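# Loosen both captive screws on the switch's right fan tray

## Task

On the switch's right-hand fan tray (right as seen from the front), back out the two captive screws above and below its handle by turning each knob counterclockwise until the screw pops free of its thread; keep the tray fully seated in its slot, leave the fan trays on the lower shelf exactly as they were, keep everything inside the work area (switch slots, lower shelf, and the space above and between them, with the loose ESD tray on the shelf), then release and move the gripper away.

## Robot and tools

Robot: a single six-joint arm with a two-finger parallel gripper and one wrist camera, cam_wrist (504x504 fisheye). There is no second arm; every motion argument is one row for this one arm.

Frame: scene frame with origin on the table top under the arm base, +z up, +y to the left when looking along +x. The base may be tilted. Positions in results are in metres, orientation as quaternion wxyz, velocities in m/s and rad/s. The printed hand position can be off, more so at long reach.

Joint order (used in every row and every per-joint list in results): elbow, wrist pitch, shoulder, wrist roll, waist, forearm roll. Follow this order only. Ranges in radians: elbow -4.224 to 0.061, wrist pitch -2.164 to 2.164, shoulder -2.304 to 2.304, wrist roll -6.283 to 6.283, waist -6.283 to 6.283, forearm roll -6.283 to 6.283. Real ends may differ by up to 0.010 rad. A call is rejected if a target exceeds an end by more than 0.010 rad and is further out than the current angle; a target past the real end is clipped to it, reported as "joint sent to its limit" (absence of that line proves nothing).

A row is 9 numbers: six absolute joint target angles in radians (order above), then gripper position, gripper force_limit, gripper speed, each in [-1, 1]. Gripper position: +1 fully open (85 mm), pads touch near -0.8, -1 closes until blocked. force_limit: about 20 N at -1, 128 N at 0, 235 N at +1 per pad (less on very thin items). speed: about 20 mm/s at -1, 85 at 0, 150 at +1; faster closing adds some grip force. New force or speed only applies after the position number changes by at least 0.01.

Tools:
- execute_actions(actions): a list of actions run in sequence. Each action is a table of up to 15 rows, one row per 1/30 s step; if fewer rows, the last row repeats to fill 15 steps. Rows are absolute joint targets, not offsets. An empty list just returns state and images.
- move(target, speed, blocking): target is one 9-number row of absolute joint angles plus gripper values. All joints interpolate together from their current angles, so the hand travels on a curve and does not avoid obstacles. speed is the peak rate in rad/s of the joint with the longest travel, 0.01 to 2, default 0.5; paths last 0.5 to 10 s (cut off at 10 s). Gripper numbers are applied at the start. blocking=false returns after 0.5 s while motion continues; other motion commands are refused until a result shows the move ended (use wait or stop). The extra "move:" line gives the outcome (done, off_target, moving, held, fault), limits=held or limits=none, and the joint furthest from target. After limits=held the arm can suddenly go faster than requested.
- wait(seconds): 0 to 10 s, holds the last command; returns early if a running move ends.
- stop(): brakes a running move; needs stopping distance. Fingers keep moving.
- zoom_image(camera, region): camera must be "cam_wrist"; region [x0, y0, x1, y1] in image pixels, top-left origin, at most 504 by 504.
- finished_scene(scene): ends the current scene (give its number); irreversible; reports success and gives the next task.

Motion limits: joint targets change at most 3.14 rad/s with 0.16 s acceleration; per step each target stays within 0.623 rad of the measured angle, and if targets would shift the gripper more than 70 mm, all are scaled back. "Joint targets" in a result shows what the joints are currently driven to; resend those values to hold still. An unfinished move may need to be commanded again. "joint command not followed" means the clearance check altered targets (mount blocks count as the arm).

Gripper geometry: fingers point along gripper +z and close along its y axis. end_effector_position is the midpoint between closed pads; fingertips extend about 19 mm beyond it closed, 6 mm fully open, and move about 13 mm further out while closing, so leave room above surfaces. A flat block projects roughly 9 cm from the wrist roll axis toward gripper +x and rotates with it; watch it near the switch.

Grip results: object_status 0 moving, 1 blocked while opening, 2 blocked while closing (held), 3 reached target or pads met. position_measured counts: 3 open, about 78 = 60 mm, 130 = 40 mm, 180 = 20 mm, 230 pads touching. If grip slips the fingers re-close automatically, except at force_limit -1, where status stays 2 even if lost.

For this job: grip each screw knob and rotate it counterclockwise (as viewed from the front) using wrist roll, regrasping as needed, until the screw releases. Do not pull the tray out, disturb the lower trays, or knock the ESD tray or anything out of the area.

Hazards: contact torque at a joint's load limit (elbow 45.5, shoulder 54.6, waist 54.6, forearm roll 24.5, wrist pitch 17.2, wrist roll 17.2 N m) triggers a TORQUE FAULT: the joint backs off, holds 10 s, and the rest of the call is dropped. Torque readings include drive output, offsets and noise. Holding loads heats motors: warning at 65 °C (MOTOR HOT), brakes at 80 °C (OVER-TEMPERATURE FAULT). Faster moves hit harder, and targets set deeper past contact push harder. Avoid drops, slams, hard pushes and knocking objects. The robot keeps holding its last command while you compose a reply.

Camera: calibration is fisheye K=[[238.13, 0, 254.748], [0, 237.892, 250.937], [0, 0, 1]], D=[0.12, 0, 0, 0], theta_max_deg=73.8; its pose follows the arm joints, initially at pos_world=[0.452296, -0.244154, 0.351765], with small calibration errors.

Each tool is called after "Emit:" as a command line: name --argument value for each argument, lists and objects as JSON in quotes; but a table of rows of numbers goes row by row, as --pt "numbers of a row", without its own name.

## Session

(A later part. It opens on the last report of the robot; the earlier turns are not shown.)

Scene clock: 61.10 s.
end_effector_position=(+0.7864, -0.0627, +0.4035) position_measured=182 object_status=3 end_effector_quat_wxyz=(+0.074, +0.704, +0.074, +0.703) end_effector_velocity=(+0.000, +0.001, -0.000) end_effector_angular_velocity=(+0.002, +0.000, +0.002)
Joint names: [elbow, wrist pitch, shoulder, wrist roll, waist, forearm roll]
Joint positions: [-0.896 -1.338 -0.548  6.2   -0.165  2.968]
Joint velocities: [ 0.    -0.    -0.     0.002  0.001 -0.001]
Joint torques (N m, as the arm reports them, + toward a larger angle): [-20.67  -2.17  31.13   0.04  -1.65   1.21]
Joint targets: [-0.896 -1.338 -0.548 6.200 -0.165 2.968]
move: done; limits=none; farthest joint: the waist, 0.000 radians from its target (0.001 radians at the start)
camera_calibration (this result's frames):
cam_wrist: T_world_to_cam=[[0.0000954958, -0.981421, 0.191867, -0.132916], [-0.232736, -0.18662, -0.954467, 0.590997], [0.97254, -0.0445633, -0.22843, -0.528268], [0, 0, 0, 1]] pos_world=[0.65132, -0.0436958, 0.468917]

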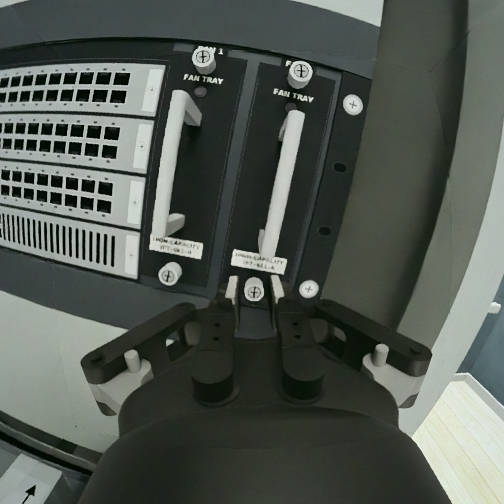

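Emit:
execute_actions --actions '[ [[-0.896148,-1.338559,-0.548491,6.2,-0.164989,2.968419,-0.42,0,0.5],[-0.896148,-1.338559,-0.548491,6.2,-0.164989,2.968419,-0.42,0,0.5],[-0.896148,-1.338559,-0.548491,6.2,-0.164989,2.968419,-0.42,0,0.5],[-0.896148,-1.338559,-0.548491,6.2,-0.164989,2.968419,-0.42,0,0.5],[-0.896148,-1.338559,-0.548491,6.2,-0.164989,2.968419,-1,0,-0.3]] ]'

Scene clock: 62.87 s.
end_effector_position=(+0.7862, -0.0626, +0.4033) position_measured=207 object_status=0 end_effector_quat_wxyz=(+0.074, +0.704, +0.074, +0.703) end_effector_velocity=(+0.000, -0.001, +0.000) end_effector_angular_velocity=(-0.000, -0.000, -0.002)
Joint names: [elbow, wrist pitch, shoulder, wrist roll, waist, forearm roll]
Joint positions: [-0.896 -1.339 -0.548  6.2   -0.165  2.968]
Joint velocities: [-0.001  0.     0.    -0.    -0.001  0.001]
Joint torques (N m, as the arm reports them, + toward a larger angle): [-24.31  -1.74  29.31   0.2   -0.15   1.23]
Joint targets: [-0.896 -1.339 -0.548 6.200 -0.165 2.968]
camera_calibration (this result's frames):
cam_wrist: T_world_to_cam=[[0.000222786, -0.981503, 0.191447, -0.13272], [-0.232553, -0.186249, -0.954584, 0.590649], [0.972584, -0.0443089, -0.228293, -0.528262], [0, 0, 0, 1]] pos_world=[0.651166, -0.0436636, 0.468635]

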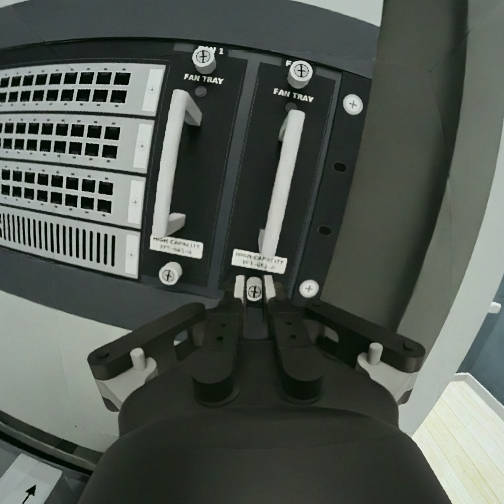

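The lower knob is gripped (207 counts). Running the first stroke on it.

Emit:
execute_actions --actions '[ [[-0.895489,-1.338884,-0.548158,-6.2,-0.165068,2.968352,-1,0,-0.3]], [[-0.894944,-1.339153,-0.547882,-6.2,-0.165133,2.968297,-1,0,-0.3]], [[-0.894428,-1.339408,-0.547621,-6.2,-0.165194,2.968244,-1,0,-0.3]], [[-0.893912,-1.339663,-0.547360,-6.2,-0.165256,2.968192,-1,0,-0.3]], [[-0.893367,-1.339932,-0.547085,-6.2,-0.165321,2.968137,-1,0,-0.3]], [[-0.892851,-1.340186,-0.546824,-6.2,-0.165382,2.968084,-1,0,-0.3]], [[-0.892335,-1.340441,-0.546563,-6.2,-0.165444,2.968032,-1,0,-0.3]], [[-0.891819,-1.340696,-0.546302,-6.2,-0.165505,2.967980,-1,0,-0.3]], [[-0.891274,-1.340965,-0.546026,-6.2,-0.165570,2.967924,-1,0,-0.3]], [[-0.890987,-1.341106,-0.545881,-6.2,-0.165605,2.967895,-1,0,-0.3],[-0.890987,-1.341106,-0.545881,-6.2,-0.165605,2.967895,-1,0,-0.3],[-0.890987,-1.341106,-0.545881,-6.2,-0.165605,2.967895,-1,0,-0.3],[-0.890987,-1.341106,-0.545881,-6.2,-0.165605,2.967895,-1,0,-0.3],[-0.890987,-1.341106,-0.545881,-6.2,-0.165605,2.967895,-1,0,-0.3],[-0.890987,-1.341106,-0.545881,-6.2,-0.165605,2.967895,-0.42,0,0.5]] ]'

Emit:
zoom_image --camera "cam_wrist" --region '[180, 220, 330, 340]'

Scene clock: 68.53 s.
end_effector_position=(+0.7845, -0.0629, +0.4032) position_measured=182 object_status=0 end_effector_quat_wxyz=(+0.015, +0.707, +0.015, +0.706) end_effector_velocity=(+0.001, +0.001, +0.001) end_effector_angular_velocity=(-0.003, -0.002, +0.002)
Joint names: [elbow, wrist pitch, shoulder, wrist roll, waist, forearm roll]
Joint positions: [-0.891 -1.341 -0.546 -6.2   -0.166  2.968]
Joint velocities: [-0.003  0.001  0.    -0.002  0.001 -0.001]
Joint torques (N m, as the arm reports them, + toward a larger angle): [-20.56  -2.28  29.84   0.09  -0.54   0.95]
Joint targets: [-0.891 -1.341 -0.546 -6.200 -0.166 2.968]
camera_calibration (this result's frames):
cam_wrist: T_world_to_cam=[[-0.000477438, -0.999666, 0.0258411, -0.0667737], [-0.232911, -0.0250193, -0.972176, 0.607609], [0.972498, -0.00648283, -0.232821, -0.522275], [0, 0, 0, 1]] pos_world=[0.649398, -0.0549353, 0.470832]

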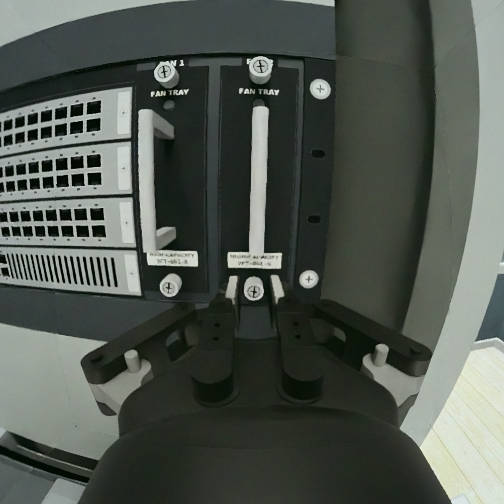

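Region (180, 220, 330, 340) of cam_wrist's 504x504 image, scaled by 3.360, with more detail than that image has; it fills the top 403 rows of this view, and the rest is white.

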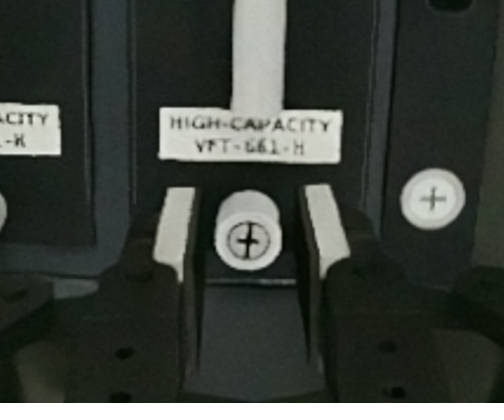

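Emit:
execute_actions --actions '[ [[-0.892421,-1.340399,-0.546606,6.2,-0.165434,2.968041,-0.42,0,0.5]], [[-0.892421,-1.340399,-0.546606,6.2,-0.165434,2.968041,-0.42,0,0.5]], [[-0.892421,-1.340399,-0.546606,6.2,-0.165434,2.968041,-0.42,0,0.5]], [[-0.892421,-1.340399,-0.546606,6.2,-0.165434,2.968041,-0.42,0,0.5]], [[-0.892421,-1.340399,-0.546606,6.2,-0.165434,2.968041,-0.42,0,0.5]], [[-0.892421,-1.340399,-0.546606,6.2,-0.165434,2.968041,-0.42,0,0.5]], [[-0.892421,-1.340399,-0.546606,6.2,-0.165434,2.968041,-0.42,0,0.5]], [[-0.892421,-1.340399,-0.546606,6.2,-0.165434,2.968041,-0.42,0,0.5]], [[-0.892421,-1.340399,-0.546606,6.2,-0.165434,2.968041,-0.42,0,0.5]], [[-0.892421,-1.340399,-0.546606,6.2,-0.165434,2.968041,-0.42,0,0.5],[-0.892421,-1.340399,-0.546606,6.2,-0.165434,2.968041,-0.42,0,0.5],[-0.892421,-1.340399,-0.546606,6.2,-0.165434,2.968041,-0.42,0,0.5],[-0.892421,-1.340399,-0.546606,6.2,-0.165434,2.968041,-0.42,0,0.5],[-0.892421,-1.340399,-0.546606,6.2,-0.165434,2.968041,-1,0,-0.3]] ]'

Scene clock: 74.00 s.
end_effector_position=(+0.7850, -0.0627, +0.4032) position_measured=207 object_status=0 end_effector_quat_wxyz=(+0.074, +0.704, +0.074, +0.703) end_effector_velocity=(+0.000, -0.001, +0.000) end_effector_angular_velocity=(+0.001, +0.000, -0.001)
Joint names: [elbow, wrist pitch, shoulder, wrist roll, waist, forearm roll]
Joint positions: [-0.892 -1.341 -0.547  6.2   -0.165  2.968]
Joint velocities: [-0.001  0.001 -0.     0.001 -0.001  0.   ]
Joint torques (N m, as the arm reports them, + toward a larger angle): [-22.55  -1.92  30.63   0.12  -0.77   1.61]
Joint targets: [-0.892 -1.340 -0.547 6.200 -0.165 2.968]
camera_calibration (this result's frames):
cam_wrist: T_world_to_cam=[[0.000141409, -0.981493, 0.1915, -0.13272], [-0.232737, -0.186274, -0.954534, 0.590408], [0.97254, -0.0444343, -0.228456, -0.526925], [0, 0, 0, 1]] pos_world=[0.649884, -0.0436992, 0.468601]

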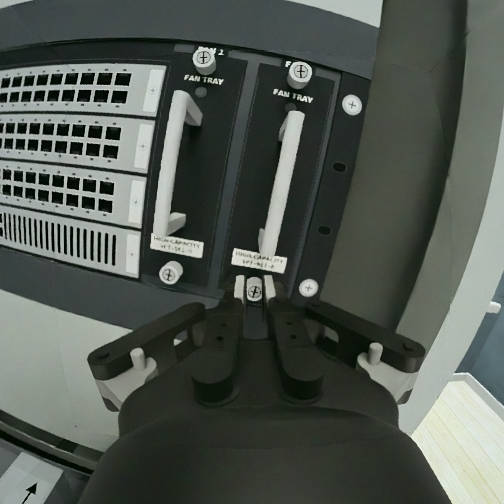

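Emit:
execute_actions --actions '[ [[-0.891761,-1.340724,-0.546273,-6.2,-0.165512,2.967974,-1,0,-0.3]], [[-0.891217,-1.340993,-0.545997,-6.2,-0.165577,2.967918,-1,0,-0.3]], [[-0.890701,-1.341248,-0.545736,-6.2,-0.165639,2.967866,-1,0,-0.3]], [[-0.890185,-1.341502,-0.545475,-6.2,-0.165700,2.967814,-1,0,-0.3]], [[-0.889640,-1.341771,-0.545200,-6.2,-0.165765,2.967758,-1,0,-0.3]], [[-0.889124,-1.342026,-0.544939,-6.2,-0.165827,2.967706,-1,0,-0.3]], [[-0.888608,-1.342280,-0.544678,-6.2,-0.165888,2.967654,-1,0,-0.3]], [[-0.888092,-1.342535,-0.544417,-6.2,-0.165950,2.967601,-1,0,-0.3]], [[-0.887547,-1.342804,-0.544141,-6.2,-0.166015,2.967546,-1,0,-0.3]], [[-0.887260,-1.342946,-0.543996,-6.2,-0.166049,2.967517,-1,0,-0.3],[-0.887260,-1.342946,-0.543996,-6.2,-0.166049,2.967517,-1,0,-0.3],[-0.887260,-1.342946,-0.543996,-6.2,-0.166049,2.967517,-1,0,-0.3],[-0.887260,-1.342946,-0.543996,-6.2,-0.166049,2.967517,-1,0,-0.3],[-0.887260,-1.342946,-0.543996,-6.2,-0.166049,2.967517,-1,0,-0.3],[-0.887260,-1.342946,-0.543996,-6.2,-0.166049,2.967517,-0.42,0,0.5]] ]'

Emit:
zoom_image --camera "cam_wrist" --region '[180, 220, 330, 340]'

Scene clock: 79.60 s.
end_effector_position=(+0.7834, -0.0627, +0.4034) position_measured=182 object_status=0 end_effector_quat_wxyz=(+0.015, +0.707, +0.015, +0.707) end_effector_velocity=(-0.000, +0.001, -0.001) end_effector_angular_velocity=(-0.001, +0.000, +0.001)
Joint names: [elbow, wrist pitch, shoulder, wrist roll, waist, forearm roll]
Joint positions: [-0.887 -1.343 -0.544 -6.2   -0.166  2.968]
Joint velocities: [ 0.001 -0.001 -0.    -0.001  0.001  0.   ]
Joint torques (N m, as the arm reports them, + toward a larger angle): [-20.16  -2.23  29.31   0.12   1.05   0.83]
Joint targets: [-0.887 -1.343 -0.544 -6.200 -0.166 2.968]
camera_calibration (this result's frames):
cam_wrist: T_world_to_cam=[[-0.000145804, -0.999668, 0.0257635, -0.0668484], [-0.232573, -0.0250231, -0.972257, 0.607332], [0.972579, -0.00613366, -0.232492, -0.521336], [0, 0, 0, 1]] pos_world=[0.64828, -0.0548265, 0.470999]

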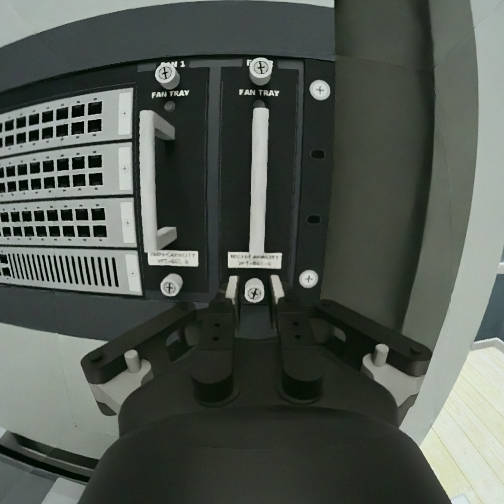

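Region (180, 220, 330, 340) of cam_wrist's 504x504 image, scaled by 3.360, with more detail than that image has; it fills the top 403 rows of this view, and the rest is white.

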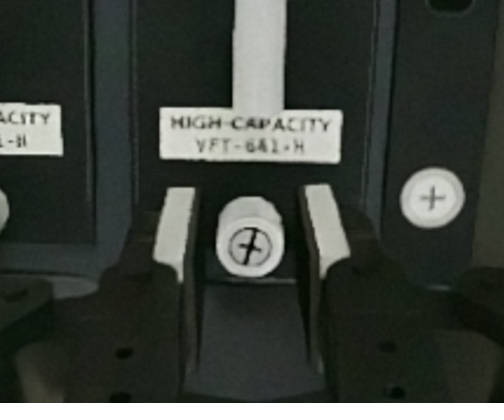

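Emit:
move --target '[-0.6005, -1.4859, -0.4005, -6.2, -0.2061, 2.9319, -0.42, 0, 0.5]' --speed 0.35

Emit:
zoom_image --camera "cam_wrist" --region '[150, 90, 330, 290]'

Scene clock: 81.73 s.
end_effector_position=(+0.6786, -0.0605, +0.4033) position_measured=182 object_status=3 end_effector_quat_wxyz=(+0.009, +0.707, +0.009, +0.707) end_effector_velocity=(-0.001, +0.000, -0.000) end_effector_angular_velocity=(+0.001, +0.001, +0.001)
Joint names: [elbow, wrist pitch, shoulder, wrist roll, waist, forearm roll]
Joint positions: [-0.601 -1.486 -0.401 -6.2   -0.206  2.932]
Joint velocities: [ 0.003 -0.     0.001  0.     0.    -0.   ]
Joint torques (N m, as the arm reports them, + toward a larger angle): [-18.03  -2.33  23.93   0.01   1.14   1.41]
Joint targets: [-0.601 -1.486 -0.400 -6.200 -0.206 2.932]
move: done; limits=none; farthest joint: the waist, 0.000 radians from its target (0.040 radians at the start)
camera_calibration (this result's frames):
cam_wrist: T_world_to_cam=[[-0.000489213, -0.99996, 0.00894797, -0.0575904], [-0.232312, -0.00858952, -0.972603, 0.583933], [0.972641, -0.00255453, -0.232298, -0.419343], [0, 0, 0, 1]] pos_world=[0.543496, -0.0536437, 0.471038]

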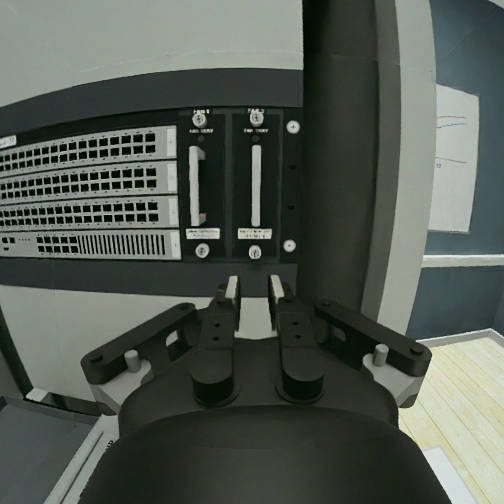

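Region (150, 90, 330, 290) of cam_wrist's 504x504 image, scaled by 2.520, with more detail than that image has; it fills the left 454 columns of this view, and the rest is white.

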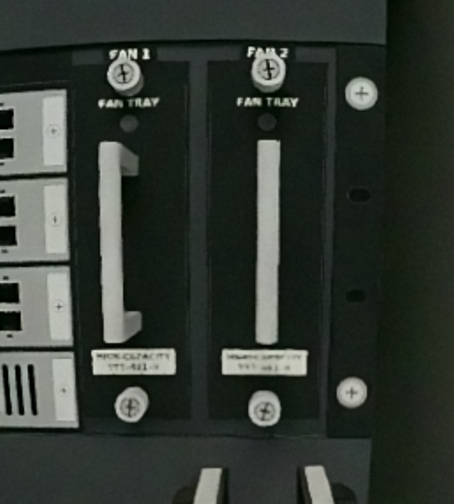

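Both FAN 2 knobs now stand further out than FAN 1's, the tray is still flush in its slot, and the gripper is clear.

Emit:
finished_scene --scene 2

The scene is finished: the task was done.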